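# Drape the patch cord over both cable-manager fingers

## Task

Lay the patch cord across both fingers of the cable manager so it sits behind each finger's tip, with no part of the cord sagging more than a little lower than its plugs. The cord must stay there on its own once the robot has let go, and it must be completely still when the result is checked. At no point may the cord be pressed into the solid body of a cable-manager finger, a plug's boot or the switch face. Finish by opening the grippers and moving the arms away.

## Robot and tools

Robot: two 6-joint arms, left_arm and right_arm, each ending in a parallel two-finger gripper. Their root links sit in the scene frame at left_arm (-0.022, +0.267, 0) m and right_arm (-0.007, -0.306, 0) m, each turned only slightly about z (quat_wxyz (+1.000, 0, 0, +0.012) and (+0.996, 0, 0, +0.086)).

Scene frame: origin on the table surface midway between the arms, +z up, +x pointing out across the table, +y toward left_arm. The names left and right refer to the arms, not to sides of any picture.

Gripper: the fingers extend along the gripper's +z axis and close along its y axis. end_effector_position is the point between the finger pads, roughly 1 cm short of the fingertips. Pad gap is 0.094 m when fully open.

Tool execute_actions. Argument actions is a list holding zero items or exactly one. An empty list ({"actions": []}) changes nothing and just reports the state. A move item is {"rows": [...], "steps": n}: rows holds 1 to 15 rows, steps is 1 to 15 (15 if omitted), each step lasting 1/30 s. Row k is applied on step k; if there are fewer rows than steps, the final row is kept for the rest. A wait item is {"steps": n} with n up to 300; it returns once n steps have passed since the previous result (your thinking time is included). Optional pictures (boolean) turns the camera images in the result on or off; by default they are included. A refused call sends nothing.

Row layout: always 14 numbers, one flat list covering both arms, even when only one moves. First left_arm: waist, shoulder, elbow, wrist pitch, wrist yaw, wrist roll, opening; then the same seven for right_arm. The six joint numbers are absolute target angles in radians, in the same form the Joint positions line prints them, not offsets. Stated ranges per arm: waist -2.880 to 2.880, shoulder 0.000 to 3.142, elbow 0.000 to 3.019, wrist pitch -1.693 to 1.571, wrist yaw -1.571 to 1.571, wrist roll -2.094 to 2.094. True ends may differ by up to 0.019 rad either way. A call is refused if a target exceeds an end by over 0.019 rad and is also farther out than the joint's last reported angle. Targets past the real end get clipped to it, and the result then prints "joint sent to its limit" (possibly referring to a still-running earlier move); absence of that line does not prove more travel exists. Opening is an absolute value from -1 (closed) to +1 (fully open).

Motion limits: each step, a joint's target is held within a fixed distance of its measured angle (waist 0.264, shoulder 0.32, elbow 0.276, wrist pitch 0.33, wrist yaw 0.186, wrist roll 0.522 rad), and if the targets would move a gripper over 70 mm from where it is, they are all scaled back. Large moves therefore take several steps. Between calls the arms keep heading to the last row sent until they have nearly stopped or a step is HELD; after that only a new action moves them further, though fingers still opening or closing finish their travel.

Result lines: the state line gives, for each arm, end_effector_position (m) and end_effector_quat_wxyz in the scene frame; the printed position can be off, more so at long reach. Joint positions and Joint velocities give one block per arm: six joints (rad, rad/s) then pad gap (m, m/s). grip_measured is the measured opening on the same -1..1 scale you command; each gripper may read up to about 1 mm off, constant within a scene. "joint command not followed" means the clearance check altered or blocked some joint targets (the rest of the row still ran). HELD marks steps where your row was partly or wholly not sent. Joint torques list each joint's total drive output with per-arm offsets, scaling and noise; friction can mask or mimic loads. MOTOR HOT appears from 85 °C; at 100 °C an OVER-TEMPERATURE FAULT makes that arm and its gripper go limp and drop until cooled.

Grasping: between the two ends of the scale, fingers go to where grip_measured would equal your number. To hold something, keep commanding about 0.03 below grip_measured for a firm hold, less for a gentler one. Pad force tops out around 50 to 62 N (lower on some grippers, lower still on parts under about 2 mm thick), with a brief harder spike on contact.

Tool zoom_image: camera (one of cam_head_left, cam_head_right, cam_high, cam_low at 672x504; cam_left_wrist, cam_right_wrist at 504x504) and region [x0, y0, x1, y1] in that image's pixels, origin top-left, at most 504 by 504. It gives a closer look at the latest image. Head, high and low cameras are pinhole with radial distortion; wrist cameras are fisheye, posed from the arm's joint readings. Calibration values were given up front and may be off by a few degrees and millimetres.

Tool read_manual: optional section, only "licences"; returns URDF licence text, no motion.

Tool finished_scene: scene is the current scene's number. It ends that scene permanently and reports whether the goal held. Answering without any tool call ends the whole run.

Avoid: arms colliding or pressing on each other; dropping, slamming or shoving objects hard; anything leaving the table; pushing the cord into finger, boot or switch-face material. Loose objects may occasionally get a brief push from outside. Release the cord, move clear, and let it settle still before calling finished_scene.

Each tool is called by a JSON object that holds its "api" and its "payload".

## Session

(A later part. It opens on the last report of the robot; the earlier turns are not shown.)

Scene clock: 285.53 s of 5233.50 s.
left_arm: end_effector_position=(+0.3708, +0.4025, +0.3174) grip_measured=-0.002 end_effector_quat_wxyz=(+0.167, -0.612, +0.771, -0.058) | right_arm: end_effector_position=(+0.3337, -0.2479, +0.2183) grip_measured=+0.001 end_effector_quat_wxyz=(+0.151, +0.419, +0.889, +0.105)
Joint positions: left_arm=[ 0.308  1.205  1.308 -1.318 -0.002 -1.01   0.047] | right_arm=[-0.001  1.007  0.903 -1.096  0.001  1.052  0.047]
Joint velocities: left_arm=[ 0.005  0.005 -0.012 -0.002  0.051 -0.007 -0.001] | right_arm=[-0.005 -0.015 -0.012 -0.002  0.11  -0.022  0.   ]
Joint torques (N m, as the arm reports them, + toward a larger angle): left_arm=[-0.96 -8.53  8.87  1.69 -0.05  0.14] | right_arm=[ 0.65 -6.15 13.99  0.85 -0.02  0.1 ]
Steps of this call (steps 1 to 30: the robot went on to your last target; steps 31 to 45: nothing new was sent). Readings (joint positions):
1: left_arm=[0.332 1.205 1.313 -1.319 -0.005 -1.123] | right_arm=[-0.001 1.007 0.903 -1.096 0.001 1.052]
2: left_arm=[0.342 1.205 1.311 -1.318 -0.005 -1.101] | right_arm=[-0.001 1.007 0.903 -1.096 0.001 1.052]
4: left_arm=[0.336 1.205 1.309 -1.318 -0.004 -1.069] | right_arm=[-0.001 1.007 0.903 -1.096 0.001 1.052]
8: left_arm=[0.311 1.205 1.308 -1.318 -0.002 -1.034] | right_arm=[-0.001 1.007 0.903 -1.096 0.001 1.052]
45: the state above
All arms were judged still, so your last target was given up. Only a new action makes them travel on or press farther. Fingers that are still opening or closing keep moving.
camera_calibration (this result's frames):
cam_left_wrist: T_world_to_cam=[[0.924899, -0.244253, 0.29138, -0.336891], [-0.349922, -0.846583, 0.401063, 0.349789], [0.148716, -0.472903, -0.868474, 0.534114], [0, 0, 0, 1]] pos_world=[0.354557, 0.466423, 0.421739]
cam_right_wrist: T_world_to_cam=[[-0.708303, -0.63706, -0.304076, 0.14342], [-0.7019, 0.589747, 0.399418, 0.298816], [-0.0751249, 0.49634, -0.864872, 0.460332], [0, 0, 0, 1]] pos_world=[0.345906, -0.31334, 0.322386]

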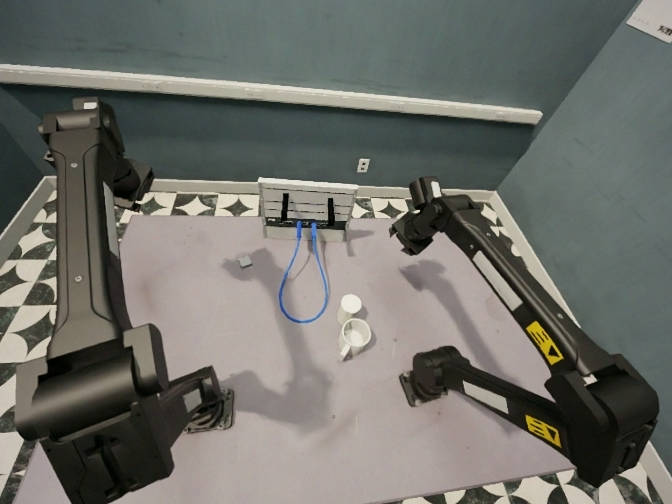

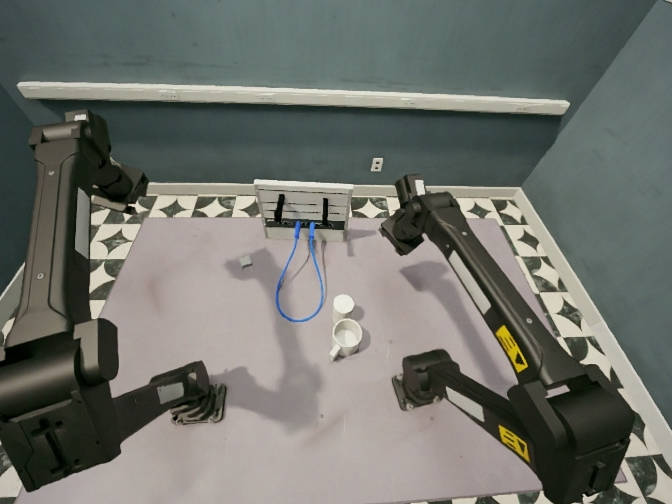

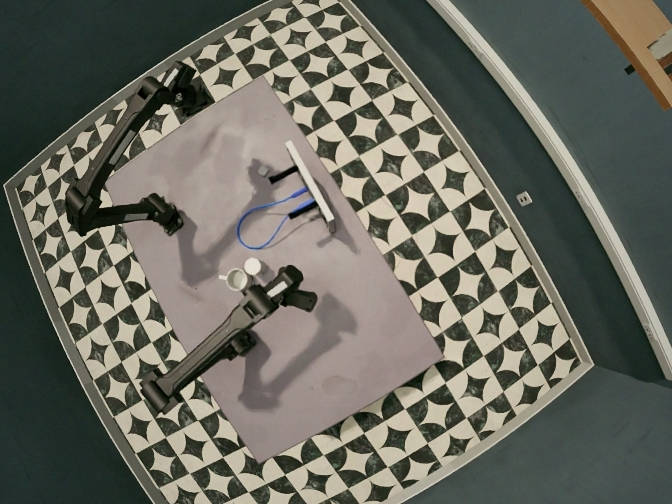

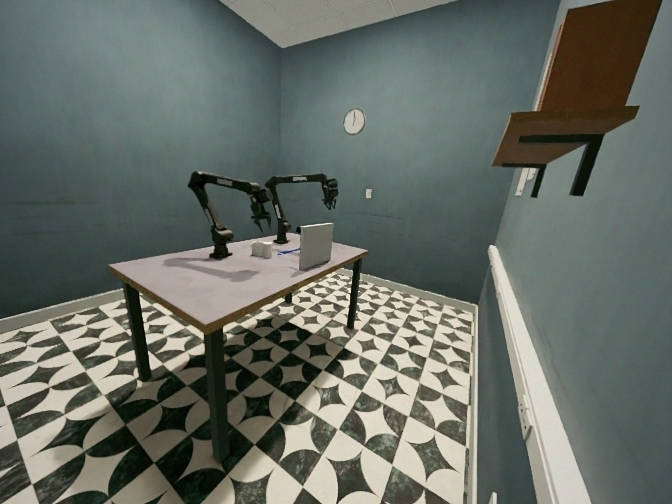

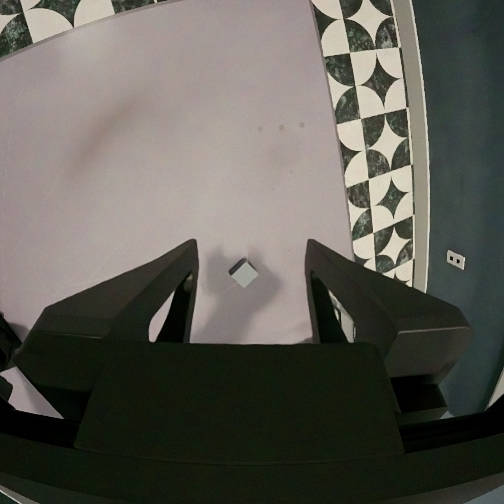

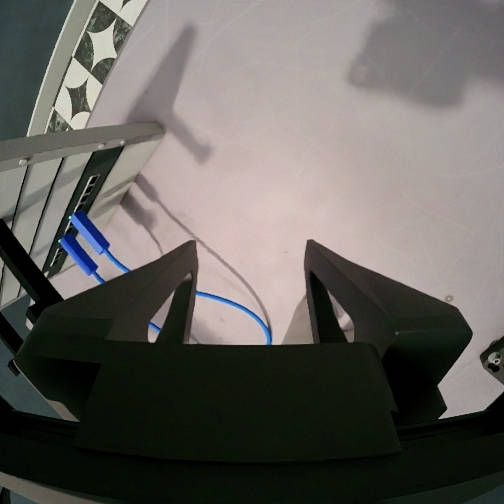

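{"api": "execute_actions", "payload": {"actions": [{"rows":[[-0.6,1.33,0.93,-1.1,0,-0.92,0,0.0,1.0,0.94,-1.112,0,1.06,0]],"steps":15}], "pictures": false}}

{"api": "execute_actions", "payload": {"actions": [{"steps":30}], "pictures": false}}

{"api": "execute_actions", "payload": {"actions": [{"rows":[[-0.606,1.45,0.728,-0.82,0,-0.92,0,0.0,1.0,0.94,-1.112,0,1.06,0]],"steps":15}], "pictures": false}}

{"api": "execute_actions", "payload": {"actions": [{"steps":20}]}}

Scene clock: 305.93 s of 5233.50 s.
left_arm: end_effector_position=(+0.3333, +0.1830, +0.1230) grip_measured=-0.002 end_effector_quat_wxyz=(+0.021, -0.352, +0.936, -0.011) | right_arm: end_effector_position=(+0.3337, -0.2479, +0.2183) grip_measured=+0.001 end_effector_quat_wxyz=(+0.151, +0.419, +0.889, +0.105)
Joint positions: left_arm=[-0.258  1.338  0.946 -1.131 -0.004 -0.954  0.047] | right_arm=[-0.001  1.007  0.903 -1.096  0.001  1.052  0.047]
Joint velocities: left_arm=[-1.89   0.181 -0.183  0.115  0.007  0.11   0.   ] | right_arm=[ 0.005  0.005  0.017 -0.012 -0.007 -0.007 -0.   ]
Joint torques (N m, as the arm reports them, + toward a larger angle): left_arm=[-0.39 -9.8   8.9   0.57 -0.04  0.08] | right_arm=[ 0.29 -5.73 13.89  0.71 -0.01  0.09]
Steps of this call (steps 1 to 100: nothing new was sent; then 16.57 s passed at rest; steps 101 to 115: all 15 steps of this action). Readings (joint positions):
101: left_arm=[0.301 1.205 1.295 -1.301 -0.005 -1.007] | right_arm=[-0.001 1.007 0.903 -1.096 0.001 1.052]
102: left_arm=[0.287 1.203 1.272 -1.275 -0.005 -1.003] | right_arm=[-0.001 1.007 0.903 -1.096 0.001 1.052]
104: left_arm=[0.239 1.209 1.214 -1.237 -0.005 -0.996] | right_arm=[-0.001 1.007 0.903 -1.096 0.001 1.052]
108: left_arm=[0.110 1.250 1.083 -1.187 -0.005 -0.981] | right_arm=[-0.001 1.007 0.903 -1.096 0.001 1.052]
115: the state above

Scene clock: 306.93 s of 5233.50 s.
left_arm: end_effector_position=(+0.2843, +0.0646, +0.1206) grip_measured=-0.002 end_effector_quat_wxyz=(+0.021, -0.173, +0.984, -0.021) | right_arm: end_effector_position=(+0.3337, -0.2479, +0.2183) grip_measured=+0.001 end_effector_quat_wxyz=(+0.151, +0.419, +0.889, +0.105)
Joint positions: left_arm=[-0.607  1.338  0.938 -1.111  0.002 -0.931  0.047] | right_arm=[-0.001  1.007  0.903 -1.096  0.001  1.052  0.047]
Joint velocities: left_arm=[-0.015 -0.015 -0.002  0.017 -0.066  0.037  0.001] | right_arm=[ 0.005 -0.005 -0.002 -0.002 -0.007 -0.081 -0.001]
Joint torques (N m, as the arm reports them, + toward a larger angle): left_arm=[ 0.37 -9.28  7.88  0.89 -0.21  0.1 ] | right_arm=[ 0.33 -5.9  13.84  0.71  0.    0.05]
Steps of this call (steps 1 to 30: the robot went on to your last target). Readings (joint positions):
1: left_arm=[-0.324 1.343 0.941 -1.128 -0.004 -0.952] | right_arm=[-0.001 1.007 0.903 -1.096 0.001 1.052]
2: left_arm=[-0.392 1.344 0.939 -1.124 -0.004 -0.949] | right_arm=[-0.001 1.007 0.903 -1.096 0.001 1.052]
4: left_arm=[-0.525 1.344 0.938 -1.116 -0.002 -0.942] | right_arm=[-0.001 1.007 0.903 -1.096 0.001 1.052]
8: left_arm=[-0.647 1.341 0.938 -1.111 0.005 -0.933] | right_arm=[-0.001 1.007 0.903 -1.096 0.001 1.052]
30: the state above
All arms were judged still, so your last target was given up. Only a new action makes them travel on or press farther. Fingers that are still opening or closing keep moving.

Scene clock: 307.43 s of 5233.50 s.
left_arm: end_effector_position=(+0.2492, +0.0877, +0.0096) grip_measured=-0.002 end_effector_quat_wxyz=(-0.004, -0.173, +0.985, +0.002) | right_arm: end_effector_position=(+0.3337, -0.2479, +0.2183) grip_measured=+0.001 end_effector_quat_wxyz=(+0.151, +0.419, +0.889, +0.105)
Joint positions: left_arm=[-0.607  1.458  0.713 -0.835  0.002 -0.93   0.047] | right_arm=[-0.001  1.007  0.903 -1.096  0.001  1.052  0.047]
Joint velocities: left_arm=[-0.015 -0.112  0.012  0.032  0.051  0.022 -0.001] | right_arm=[-0.015 -0.005 -0.012  0.022 -0.007 -0.037  0.   ]
Joint torques (N m, as the arm reports them, + toward a larger angle): left_arm=[-0.28 -9.    8.23  0.87 -0.22  0.1 ] | right_arm=[ 0.86 -5.74 14.1   0.56 -0.06  0.11]
Steps of this call (steps 1 to 15: all 15 steps of this action). Readings (joint positions):
1: left_arm=[-0.607 1.340 0.920 -1.071 0.002 -0.931] | right_arm=[-0.001 1.007 0.903 -1.096 0.001 1.052]
2: left_arm=[-0.607 1.341 0.890 -1.007 0.002 -0.931] | right_arm=[-0.001 1.007 0.903 -1.096 0.001 1.052]
4: left_arm=[-0.607 1.369 0.819 -0.913 0.002 -0.931] | right_arm=[-0.001 1.007 0.903 -1.096 0.001 1.052]
8: left_arm=[-0.607 1.458 0.724 -0.851 0.002 -0.931] | right_arm=[-0.001 1.007 0.903 -1.096 0.001 1.052]
15: the state above

Scene clock: 308.10 s of 5233.50 s.
left_arm: end_effector_position=(+0.2497, +0.0874, +0.0108) grip_measured=-0.002 end_effector_quat_wxyz=(-0.003, -0.173, +0.985, +0.001) | right_arm: end_effector_position=(+0.3337, -0.2479, +0.2183) grip_measured=+0.001 end_effector_quat_wxyz=(+0.151, +0.419, +0.889, +0.105)
Joint positions: left_arm=[-0.607  1.454  0.713 -0.835  0.002 -0.93   0.047] | right_arm=[-0.001  1.007  0.903 -1.096  0.001  1.052  0.047]
Joint velocities: left_arm=[-0.005 -0.005  0.002 -0.012  0.007 -0.037 -0.001] | right_arm=[-0.015 -0.005 -0.002  0.007  0.007 -0.022  0.001]
Joint torques (N m, as the arm reports them, + toward a larger angle): left_arm=[-0.04 -8.84  8.22  0.83 -0.2   0.12] | right_arm=[ 0.15 -5.8  13.86  0.68 -0.05  0.09]
Steps of this call (steps 1 to 15: the robot went on to your last target; steps 16 to 20: nothing new was sent). Readings (joint positions):
1: left_arm=[-0.607 1.455 0.713 -0.835 0.002 -0.930] | right_arm=[-0.001 1.007 0.903 -1.096 0.001 1.052]
2: left_arm=[-0.607 1.454 0.713 -0.835 0.002 -0.930] | right_arm=[-0.001 1.007 0.903 -1.096 0.001 1.052]
4: left_arm=[-0.607 1.454 0.713 -0.835 0.002 -0.930] | right_arm=[-0.001 1.007 0.903 -1.096 0.001 1.052]
8: left_arm=[-0.607 1.454 0.713 -0.835 0.002 -0.930] | right_arm=[-0.001 1.007 0.903 -1.096 0.001 1.052]
20: the state above
All arms were judged still, so your last target was given up. Only a new action makes them travel on or press farther. Fingers that are still opening or closing keep moving.
camera_calibration (this result's frames):
cam_left_wrist: T_world_to_cam=[[0.339942, -0.940432, -0.00523126, -0.00235184], [-0.756353, -0.276699, 0.592763, 0.213138], [-0.558901, -0.197548, -0.80536, 0.288763], [0, 0, 0, 1]] pos_world=[0.323397, 0.113808, 0.106205]
cam_right_wrist: T_world_to_cam=[[-0.708303, -0.63706, -0.304076, 0.14342], [-0.7019, 0.589747, 0.399418, 0.298816], [-0.0751249, 0.49634, -0.864872, 0.460332], [0, 0, 0, 1]] pos_world=[0.345906, -0.31334, 0.322386]

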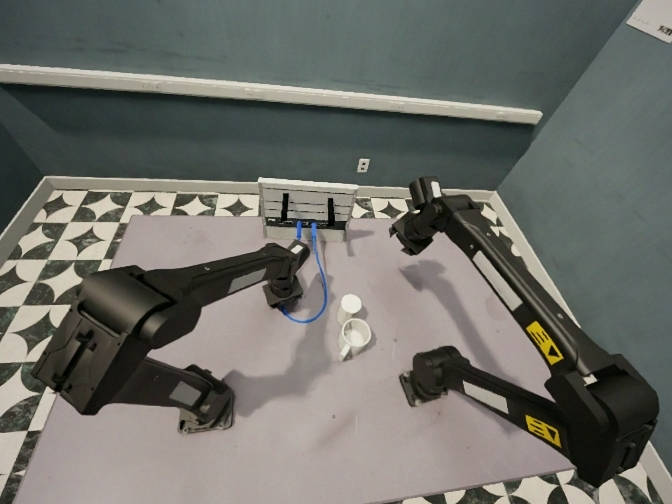

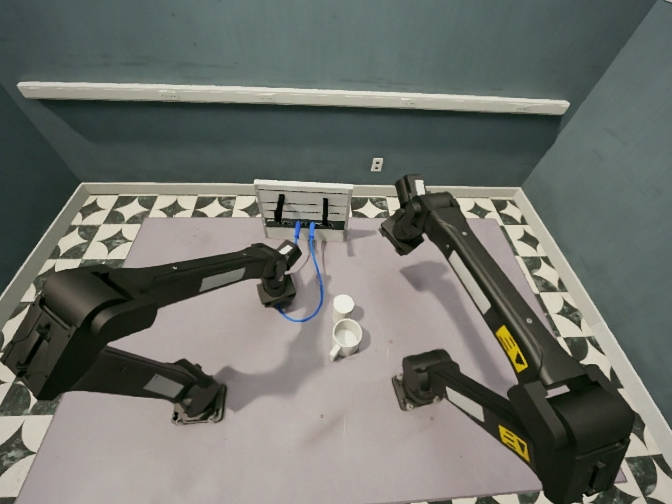

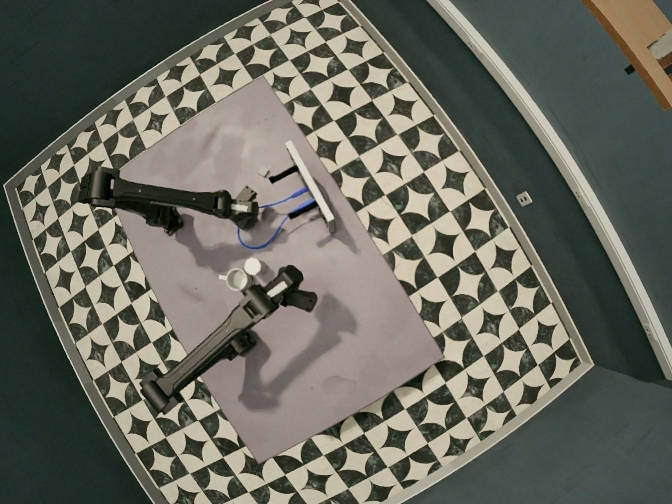

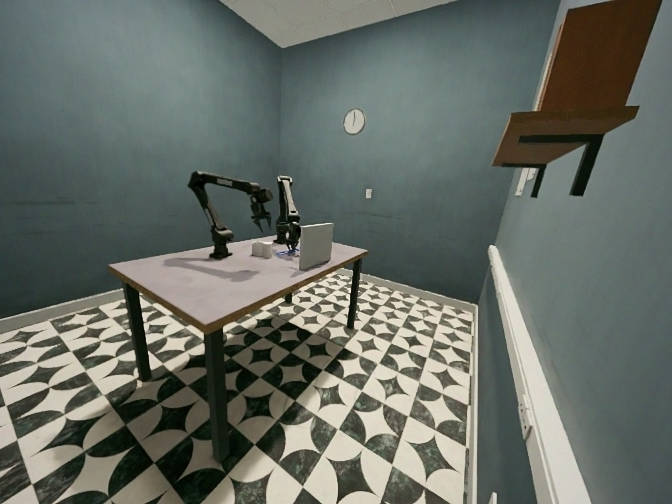

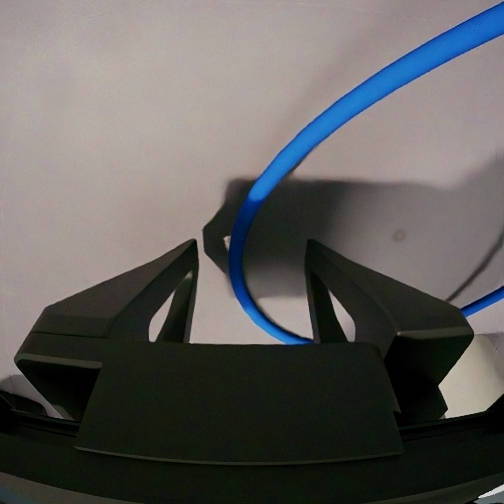

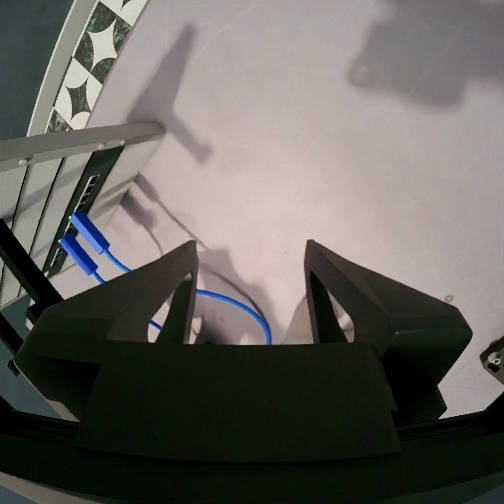

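{"api": "execute_actions", "payload": {"actions": [{"rows":[[-0.606,1.454,0.713,-0.82,0,-0.92,-1,0.0,1.0,0.94,-1.112,0,1.06,0]],"steps":15}], "pictures": false}}

{"api": "execute_actions", "payload": {"actions": [{"rows":[[-0.467,1.40,1.11,-1.26,0,-1.24,-1,0.0,1.0,0.94,-1.112,0,1.06,0]],"steps":15}], "pictures": false}}

{"api": "execute_actions", "payload": {"actions": [{"steps":15}], "pictures": false}}

{"api": "execute_actions", "payload": {"actions": [{"rows":[[-0.40,1.53,1.58,-1.595,0,-1.95,-1,0.0,1.0,0.94,-1.112,0,1.06,0]],"steps":15}], "pictures": false}}

{"api": "execute_actions", "payload": {"actions": [{"steps":30}], "pictures": false}}

{"api": "execute_actions", "payload": {"actions": [{"rows":[[-0.39,1.55,1.60,-1.595,0,-1.94,-1,0.0,1.0,0.94,-1.112,0,1.06,0],[-0.39,1.56,1.61,-1.595,0,-1.94,-1,0.0,1.0,0.94,-1.112,0,1.06,0],[-0.385,1.57,1.62,-1.595,0,-1.94,-1,0.0,1.0,0.94,-1.112,0,1.06,0],[-0.38,1.58,1.63,-1.595,0,-1.93,-1,0.0,1.0,0.94,-1.112,0,1.06,0],[-0.375,1.59,1.64,-1.595,0,-1.925,-1,0.0,1.0,0.94,-1.112,0,1.06,0],[-0.375,1.60,1.65,-1.595,0,-1.925,-1,0.0,1.0,0.94,-1.112,0,1.06,0],[-0.375,1.61,1.66,-1.595,0,-1.925,-1,0.0,1.0,0.94,-1.112,0,1.06,0],[-0.375,1.618,1.67,-1.595,0,-1.925,-1,0.0,1.0,0.94,-1.112,0,1.06,0],[-0.372,1.63,1.685,-1.59,0,-1.92,-1,0.0,1.0,0.94,-1.112,0,1.06,0],[-0.369,1.64,1.70,-1.59,0,-1.92,-1,0.0,1.0,0.94,-1.112,0,1.06,0],[-0.366,1.65,1.71,-1.585,0,-1.91,-1,0.0,1.0,0.94,-1.112,0,1.06,0],[-0.363,1.66,1.72,-1.58,0,-1.91,-1,0.0,1.0,0.94,-1.112,0,1.06,0],[-0.36,1.67,1.73,-1.575,0,-1.90,-1,0.0,1.0,0.94,-1.112,0,1.06,0],[-0.357,1.68,1.74,-1.57,0,-1.90,-1,0.0,1.0,0.94,-1.112,0,1.06,0],[-0.352,1.69,1.75,-1.565,0,-1.90,-1,0.0,1.0,0.94,-1.112,0,1.06,0]],"steps":15}], "pictures": false}}

{"api": "execute_actions", "payload": {"actions": [{"steps":20}], "pictures": false}}

{"api": "execute_actions", "payload": {"actions": [{"rows":[[-0.315,1.69,1.75,-1.565,0,-1.86,-1,0.0,1.0,0.94,-1.112,0,1.06,0]],"steps":15}], "pictures": false}}

{"api": "execute_actions", "payload": {"actions": [{"steps":15}]}}

{"api": "zoom_image", "payload": {"camera": "cam_head_right", "region": [220, 150, 380, 300]}}

Scene clock: 332.67 s of 5233.50 s.
left_arm: end_effector_position=(+0.2497, +0.0874, +0.0108) grip_measured=-0.996 end_effector_quat_wxyz=(-0.003, -0.173, +0.985, +0.001) | right_arm: end_effector_position=(+0.3337, -0.2479, +0.2183) grip_measured=+0.001 end_effector_quat_wxyz=(+0.151, +0.419, +0.889, +0.105)
Joint positions: left_arm=[-0.607  1.454  0.713 -0.835  0.002 -0.93   0.   ] | right_arm=[-0.001  1.007  0.903 -1.096  0.001  1.052  0.047]
Joint velocities: left_arm=[ 0.005 -0.015 -0.012 -0.007 -0.037  0.022  0.   ] | right_arm=[-0.015 -0.005 -0.002  0.002  0.007 -0.007 -0.   ]
Joint torques (N m, as the arm reports them, + toward a larger angle): left_arm=[-0.16 -8.58  7.03  0.9  -0.21  0.12] | right_arm=[ 0.62 -6.34 13.93  0.67 -0.01  0.11]
Steps of this call (steps 1 to 90: nothing new was sent; then 21.07 s passed at rest; steps 91 to 105: all 15 steps of this action). Readings (joint positions):
91: left_arm=[-0.607 1.454 0.713 -0.835 0.002 -0.930] | right_arm=[-0.001 1.007 0.903 -1.096 0.001 1.052]
92: left_arm=[-0.607 1.454 0.713 -0.835 0.002 -0.930] | right_arm=[-0.001 1.007 0.903 -1.096 0.001 1.052]
94: left_arm=[-0.607 1.454 0.713 -0.835 0.002 -0.930] | right_arm=[-0.001 1.007 0.903 -1.096 0.001 1.052]
98: left_arm=[-0.607 1.454 0.713 -0.835 0.002 -0.930] | right_arm=[-0.001 1.007 0.903 -1.096 0.001 1.052]
105: the state above

Scene clock: 333.17 s of 5233.50 s.
left_arm: end_effector_position=(+0.3337, +0.0958, +0.1616) grip_measured=-0.996 end_effector_quat_wxyz=(+0.014, -0.370, +0.929, -0.017) | right_arm: end_effector_position=(+0.3337, -0.2479, +0.2183) grip_measured=+0.001 end_effector_quat_wxyz=(+0.151, +0.419, +0.889, +0.105)
Joint positions: left_arm=[-0.472  1.382  1.095 -1.239  0.002 -1.205  0.   ] | right_arm=[-0.001  1.007  0.903 -1.096  0.001  1.052  0.047]
Joint velocities: left_arm=[-0.005 -0.073 -0.007 -0.139 -0.051 -0.198  0.001] | right_arm=[ 0.005 -0.005  0.002 -0.002  0.007  0.037  0.   ]
Joint torques (N m, as the arm reports them, + toward a larger angle): left_arm=[ 0.47 -8.08 10.04  0.26 -0.18  0.02] | right_arm=[ 0.41 -6.35 14.07  0.73  0.    0.07]
Steps of this call (steps 1 to 15: all 15 steps of this action). Readings (joint positions):
1: left_arm=[-0.602 1.454 0.727 -0.874 0.003 -0.957] | right_arm=[-0.001 1.007 0.903 -1.096 0.001 1.052]
2: left_arm=[-0.591 1.454 0.752 -0.939 0.003 -0.986] | right_arm=[-0.001 1.007 0.903 -1.096 0.001 1.052]
4: left_arm=[-0.557 1.448 0.819 -1.052 0.003 -1.035] | right_arm=[-0.001 1.007 0.903 -1.096 0.001 1.052]
8: left_arm=[-0.501 1.433 0.971 -1.178 0.003 -1.115] | right_arm=[-0.001 1.007 0.903 -1.096 0.001 1.052]
15: the state above

Scene clock: 333.67 s of 5233.50 s.
left_arm: end_effector_position=(+0.3323, +0.0964, +0.1597) grip_measured=-0.996 end_effector_quat_wxyz=(+0.010, -0.381, +0.925, -0.013) | right_arm: end_effector_position=(+0.3337, -0.2479, +0.2183) grip_measured=+0.001 end_effector_quat_wxyz=(+0.151, +0.419, +0.889, +0.105)
Joint positions: left_arm=[-0.472  1.387  1.095 -1.246  0.002 -1.229  0.   ] | right_arm=[-0.001  1.007  0.903 -1.096  0.001  1.052  0.047]
Joint velocities: left_arm=[-0.015 -0.005 -0.017 -0.007 -0.007 -0.007 -0.001] | right_arm=[-0.005  0.005 -0.002  0.007  0.051 -0.051 -0.   ]
Joint torques (N m, as the arm reports them, + toward a larger angle): left_arm=[-0.21 -9.44 10.04 -0.04 -0.19  0.01] | right_arm=[ 0.8  -5.77 14.    0.62 -0.03  0.09]
Steps of this call (steps 1 to 15: the robot went on to your last target). Readings (joint positions):
1: left_arm=[-0.472 1.381 1.095 -1.244 0.002 -1.210] | right_arm=[-0.001 1.007 0.903 -1.096 0.001 1.052]
2: left_arm=[-0.472 1.382 1.095 -1.245 0.002 -1.214] | right_arm=[-0.001 1.007 0.903 -1.096 0.001 1.052]
4: left_arm=[-0.472 1.385 1.095 -1.246 0.002 -1.219] | right_arm=[-0.001 1.007 0.903 -1.096 0.001 1.052]
8: left_arm=[-0.472 1.387 1.095 -1.246 0.002 -1.225] | right_arm=[-0.001 1.007 0.903 -1.096 0.001 1.052]
15: the state above

Scene clock: 334.17 s of 5233.50 s.
left_arm: end_effector_position=(+0.4017, +0.0965, +0.2821) grip_measured=-0.996 end_effector_quat_wxyz=(-0.005, +0.689, -0.724, +0.014) | right_arm: end_effector_position=(+0.3337, -0.2479, +0.2183) grip_measured=+0.001 end_effector_quat_wxyz=(+0.151, +0.419, +0.889, +0.105)
Joint positions: left_arm=[-0.406  1.513  1.553 -1.582  0.002 -1.903  0.   ] | right_arm=[-0.001  1.007  0.903 -1.096  0.001  1.052  0.047]
Joint velocities: left_arm=[-0.015 -0.015 -0.017 -0.032  0.022 -0.227 -0.   ] | right_arm=[-0.015 -0.005  0.002 -0.007  0.022 -0.051  0.   ]
Joint torques (N m, as the arm reports them, + toward a larger angle): left_arm=[  0.28 -10.18  11.28  -0.07  -0.21  -0.03] | right_arm=[ 0.65 -5.89 13.85  0.8  -0.04  0.08]
Steps of this call (steps 1 to 15: all 15 steps of this action). Readings (joint positions):
1: left_arm=[-0.468 1.404 1.127 -1.320 0.003 -1.314] | right_arm=[-0.001 1.007 0.903 -1.096 0.001 1.052]
2: left_arm=[-0.460 1.438 1.189 -1.430 0.003 -1.412] | right_arm=[-0.001 1.007 0.903 -1.096 0.001 1.052]
4: left_arm=[-0.437 1.500 1.314 -1.519 0.003 -1.560] | right_arm=[-0.001 1.007 0.903 -1.096 0.001 1.052]
8: left_arm=[-0.410 1.545 1.501 -1.560 0.002 -1.762] | right_arm=[-0.001 1.007 0.903 -1.096 0.001 1.052]
15: the state above

Scene clock: 335.17 s of 5233.50 s.
left_arm: end_effector_position=(+0.4019, +0.0964, +0.2807) grip_measured=-0.996 end_effector_quat_wxyz=(-0.004, +0.702, -0.712, +0.012) | right_arm: end_effector_position=(+0.3337, -0.2479, +0.2183) grip_measured=+0.001 end_effector_quat_wxyz=(+0.151, +0.419, +0.889, +0.105)
Joint positions: left_arm=[-0.406  1.516  1.553 -1.582  0.002 -1.939  0.   ] | right_arm=[-0.001  1.007  0.903 -1.096  0.001  1.052  0.047]
Joint velocities: left_arm=[-0.005 -0.005 -0.012  0.002  0.022 -0.066  0.001] | right_arm=[-0.015 -0.024 -0.007 -0.022  0.022 -0.037 -0.001]
Joint torques (N m, as the arm reports them, + toward a larger angle): left_arm=[  0.06 -11.26  11.13  -0.17  -0.2   -0.05] | right_arm=[ 1.15 -7.07 13.72  0.91  0.    0.12]
Steps of this call (steps 1 to 30: the robot went on to your last target). Readings (joint positions):
1: left_arm=[-0.406 1.513 1.553 -1.582 0.002 -1.910] | right_arm=[-0.001 1.007 0.903 -1.096 0.001 1.052]
2: left_arm=[-0.406 1.515 1.553 -1.582 0.002 -1.916] | right_arm=[-0.001 1.007 0.903 -1.096 0.001 1.052]
4: left_arm=[-0.406 1.516 1.553 -1.582 0.002 -1.924] | right_arm=[-0.001 1.007 0.903 -1.096 0.001 1.052]
8: left_arm=[-0.406 1.516 1.553 -1.582 0.002 -1.933] | right_arm=[-0.001 1.007 0.903 -1.096 0.001 1.052]
30: the state above
All arms were judged still, so your last target was given up. Only a new action makes them travel on or press farther. Fingers that are still opening or closing keep moving.

Scene clock: 335.67 s of 5233.50 s.
left_arm: end_effector_position=(+0.4547, +0.0928, +0.2629) grip_measured=-0.996 end_effector_quat_wxyz=(-0.001, +0.707, -0.707, +0.003) | right_arm: end_effector_position=(+0.3337, -0.2479, +0.2183) grip_measured=+0.001 end_effector_quat_wxyz=(+0.151, +0.419, +0.889, +0.105)
Joint positions: left_arm=[-0.374  1.662  1.681 -1.583  0.002 -1.921  0.   ] | right_arm=[-0.001  1.007  0.903 -1.096  0.001  1.052  0.047]
Joint velocities: left_arm=[0.083 0.269 0.291 0.042 0.051 0.022 0.   ] | right_arm=[-0.015 -0.005  0.002 -0.017  0.051  0.022  0.001]
Joint torques (N m, as the arm reports them, + toward a larger angle): left_arm=[  0.98 -13.61  13.11   0.83  -0.19   0.09] | right_arm=[-0.04 -6.38 13.75  0.89 -0.01  0.09]
Steps of this call (steps 1 to 15: all 15 steps of this action). Readings (joint positions):
1: left_arm=[-0.406 1.517 1.553 -1.582 0.002 -1.939] | right_arm=[-0.001 1.007 0.903 -1.096 0.001 1.052]
2: left_arm=[-0.405 1.520 1.556 -1.583 0.002 -1.939] | right_arm=[-0.001 1.007 0.903 -1.096 0.001 1.052]
4: left_arm=[-0.404 1.534 1.567 -1.585 0.002 -1.939] | right_arm=[-0.001 1.007 0.903 -1.096 0.001 1.052]
8: left_arm=[-0.392 1.581 1.606 -1.585 0.002 -1.937] | right_arm=[-0.001 1.007 0.903 -1.096 0.001 1.052]
15: the state above

Scene clock: 336.33 s of 5233.50 s.
left_arm: end_effector_position=(+0.4648, +0.0954, +0.2603) grip_measured=-0.996 end_effector_quat_wxyz=(-0.002, +0.708, -0.706, +0.006) | right_arm: end_effector_position=(+0.3337, -0.2479, +0.2183) grip_measured=+0.001 end_effector_quat_wxyz=(+0.151, +0.419, +0.889, +0.105)
Joint positions: left_arm=[-0.362  1.682  1.699 -1.576  0.002 -1.911  0.   ] | right_arm=[-0.001  1.007  0.903 -1.096  0.001  1.052  0.047]
Joint velocities: left_arm=[-0.005  0.005 -0.012  0.012  0.051 -0.007 -0.001] | right_arm=[-0.005 -0.015  0.037  0.002 -0.007  0.022  0.001]
Joint torques (N m, as the arm reports them, + toward a larger angle): left_arm=[  1.11 -13.87  13.01   0.72  -0.2    0.1 ] | right_arm=[ 0.29 -6.78 13.77  0.63 -0.03  0.11]
Steps of this call (steps 1 to 20: the robot went on to your last target). Readings (joint positions):
1: left_arm=[-0.371 1.670 1.690 -1.581 0.002 -1.918] | right_arm=[-0.001 1.007 0.903 -1.096 0.001 1.052]
2: left_arm=[-0.368 1.676 1.695 -1.579 0.002 -1.917] | right_arm=[-0.001 1.007 0.903 -1.096 0.001 1.052]
4: left_arm=[-0.364 1.681 1.698 -1.576 0.002 -1.914] | right_arm=[-0.001 1.007 0.903 -1.096 0.001 1.052]
8: left_arm=[-0.362 1.682 1.699 -1.576 0.002 -1.912] | right_arm=[-0.001 1.007 0.903 -1.096 0.001 1.052]
20: the state above

Scene clock: 336.83 s of 5233.50 s.
left_arm: end_effector_position=(+0.4718, +0.1167, +0.2603) grip_measured=-0.996 end_effector_quat_wxyz=(-0.002, +0.710, -0.705, +0.006) | right_arm: end_effector_position=(+0.3337, -0.2479, +0.2183) grip_measured=+0.001 end_effector_quat_wxyz=(+0.151, +0.419, +0.889, +0.105)
Joint positions: left_arm=[-0.319  1.682  1.699 -1.576  0.002 -1.872  0.   ] | right_arm=[-0.001  1.007  0.903 -1.096  0.001  1.052  0.047]
Joint velocities: left_arm=[-0.015 -0.024  0.007 -0.002 -0.081 -0.037 -0.002] | right_arm=[-0.015 -0.005  0.002 -0.007 -0.051  0.022  0.001]
Joint torques (N m, as the arm reports them, + toward a larger angle): left_arm=[  0.76 -14.04  13.06   0.76  -0.16   0.12] | right_arm=[ 1.55 -6.15 13.92  0.79 -0.06  0.07]
Steps of this call (steps 1 to 15: all 15 steps of this action). Readings (joint positions):
1: left_arm=[-0.360 1.682 1.699 -1.576 0.002 -1.904] | right_arm=[-0.001 1.007 0.903 -1.096 0.001 1.052]
2: left_arm=[-0.357 1.682 1.699 -1.576 0.002 -1.897] | right_arm=[-0.001 1.007 0.903 -1.096 0.001 1.052]
4: left_arm=[-0.345 1.682 1.699 -1.576 0.002 -1.888] | right_arm=[-0.001 1.007 0.903 -1.096 0.001 1.052]
8: left_arm=[-0.323 1.682 1.699 -1.576 0.002 -1.877] | right_arm=[-0.001 1.007 0.903 -1.096 0.001 1.052]
15: the state above

Scene clock: 337.33 s of 5233.50 s.
left_arm: end_effector_position=(+0.4718, +0.1167, +0.2603) grip_measured=-0.996 end_effector_quat_wxyz=(-0.002, +0.709, -0.705, +0.006) | right_arm: end_effector_position=(+0.3337, -0.2479, +0.2183) grip_measured=+0.001 end_effector_quat_wxyz=(+0.151, +0.419, +0.889, +0.105)
Joint positions: left_arm=[-0.319  1.682  1.699 -1.576  0.002 -1.871  0.   ] | right_arm=[-0.001  1.007  0.903 -1.096  0.001  1.052  0.047]
Joint velocities: left_arm=[ 0.005  0.015  0.012 -0.002  0.037 -0.007 -0.   ] | right_arm=[ 0.005 -0.015 -0.012  0.027  0.051 -0.037  0.   ]
Joint torques (N m, as the arm reports them, + toward a larger angle): left_arm=[ -0.46 -13.96  13.02   0.71  -0.22   0.09] | right_arm=[ 0.87 -6.42 13.93  0.45 -0.05  0.15]
Steps of this call (steps 1 to 15: the robot went on to your last target). Readings (joint positions):
1: left_arm=[-0.319 1.682 1.699 -1.576 0.002 -1.872] | right_arm=[-0.001 1.007 0.903 -1.096 0.001 1.052]
2: left_arm=[-0.319 1.682 1.699 -1.576 0.002 -1.872] | right_arm=[-0.001 1.007 0.903 -1.096 0.001 1.052]
4: left_arm=[-0.319 1.682 1.699 -1.576 0.002 -1.871] | right_arm=[-0.001 1.007 0.903 -1.096 0.001 1.052]
8: left_arm=[-0.319 1.682 1.699 -1.576 0.002 -1.871] | right_arm=[-0.001 1.007 0.903 -1.096 0.001 1.052]
15: the state above
All arms were judged still, so your last target was given up. Only a new action makes them travel on or press farther. Fingers that are still opening or closing keep moving.
camera_calibration (this result's frames):
cam_left_wrist: T_world_to_cam=[[0.999954, 0.00443223, 0.00853056, -0.474297], [-0.00149247, -0.805038, 0.593222, -0.0531848], [0.00949672, -0.593207, -0.804994, 0.397503], [0, 0, 0, 1]] pos_world=[0.470421, 0.195088, 0.355583]
cam_right_wrist: T_world_to_cam=[[-0.708303, -0.63706, -0.304076, 0.14342], [-0.7019, 0.589747, 0.399418, 0.298816], [-0.0751249, 0.49634, -0.864872, 0.460332], [0, 0, 0, 1]] pos_world=[0.345906, -0.31334, 0.322386]

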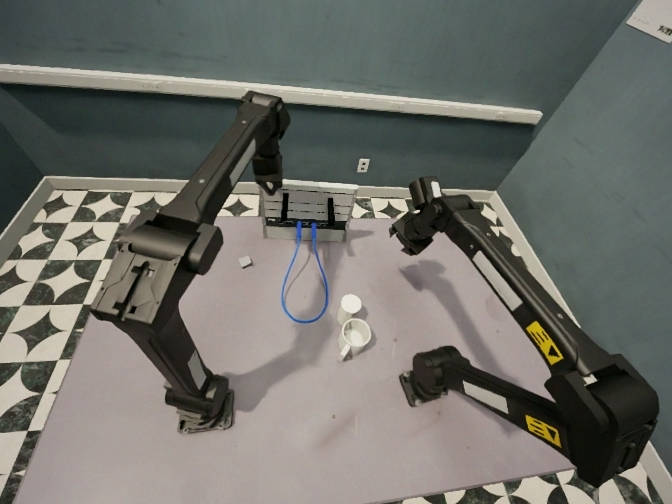

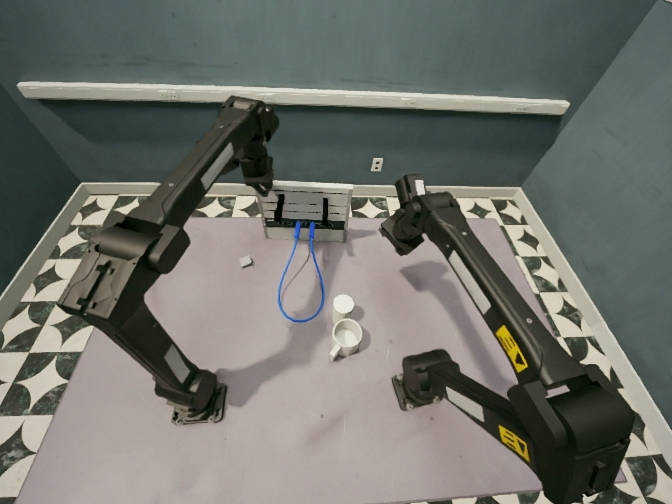

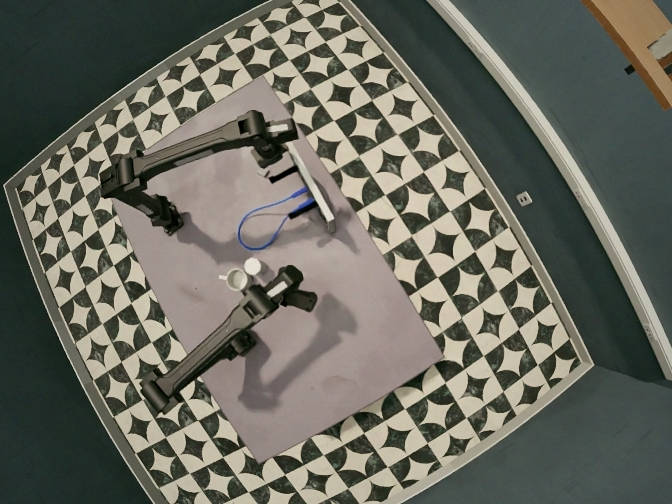

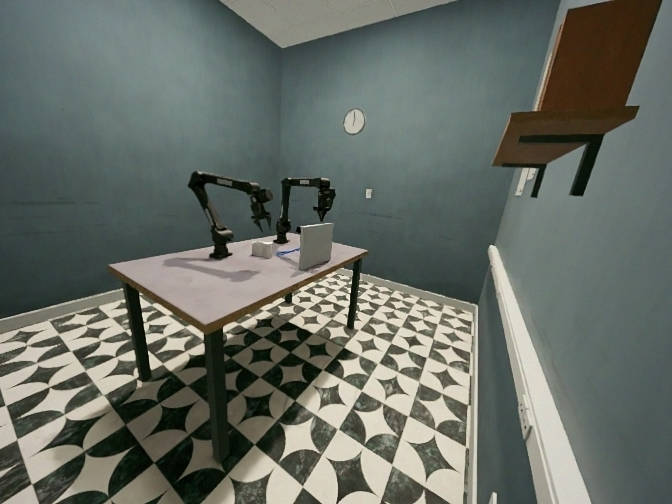

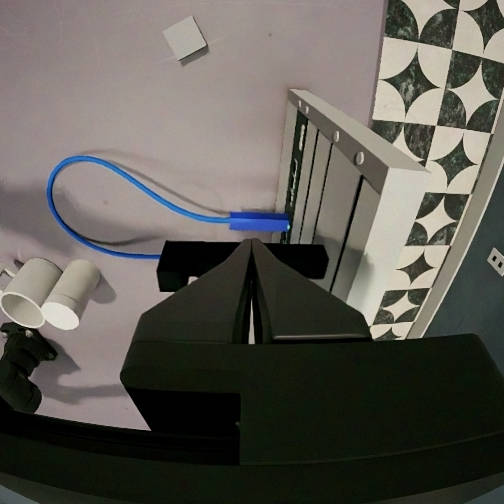

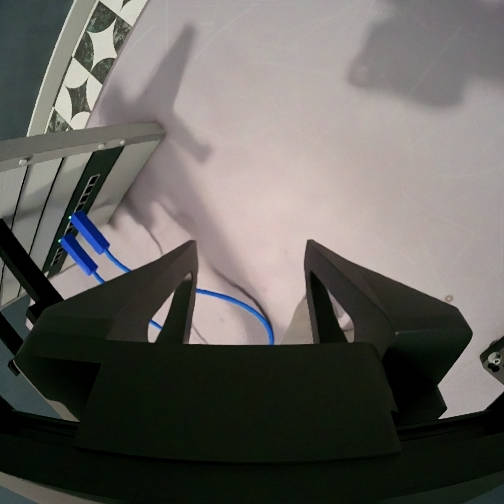

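Region (220, 150, 380, 300) of cam_head_right's 672x504 image, scaled by 3.150, with more detail than that image has; it fills the top 472 rows of this view, and the rest is white.

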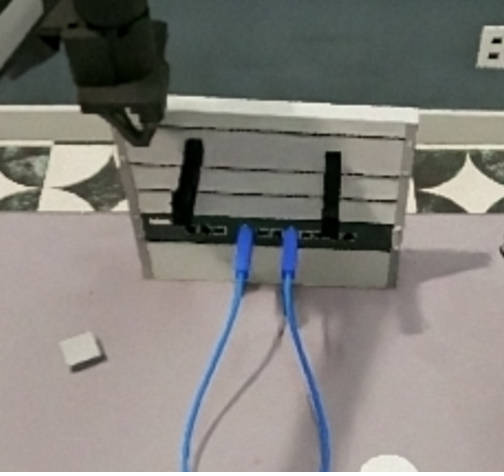

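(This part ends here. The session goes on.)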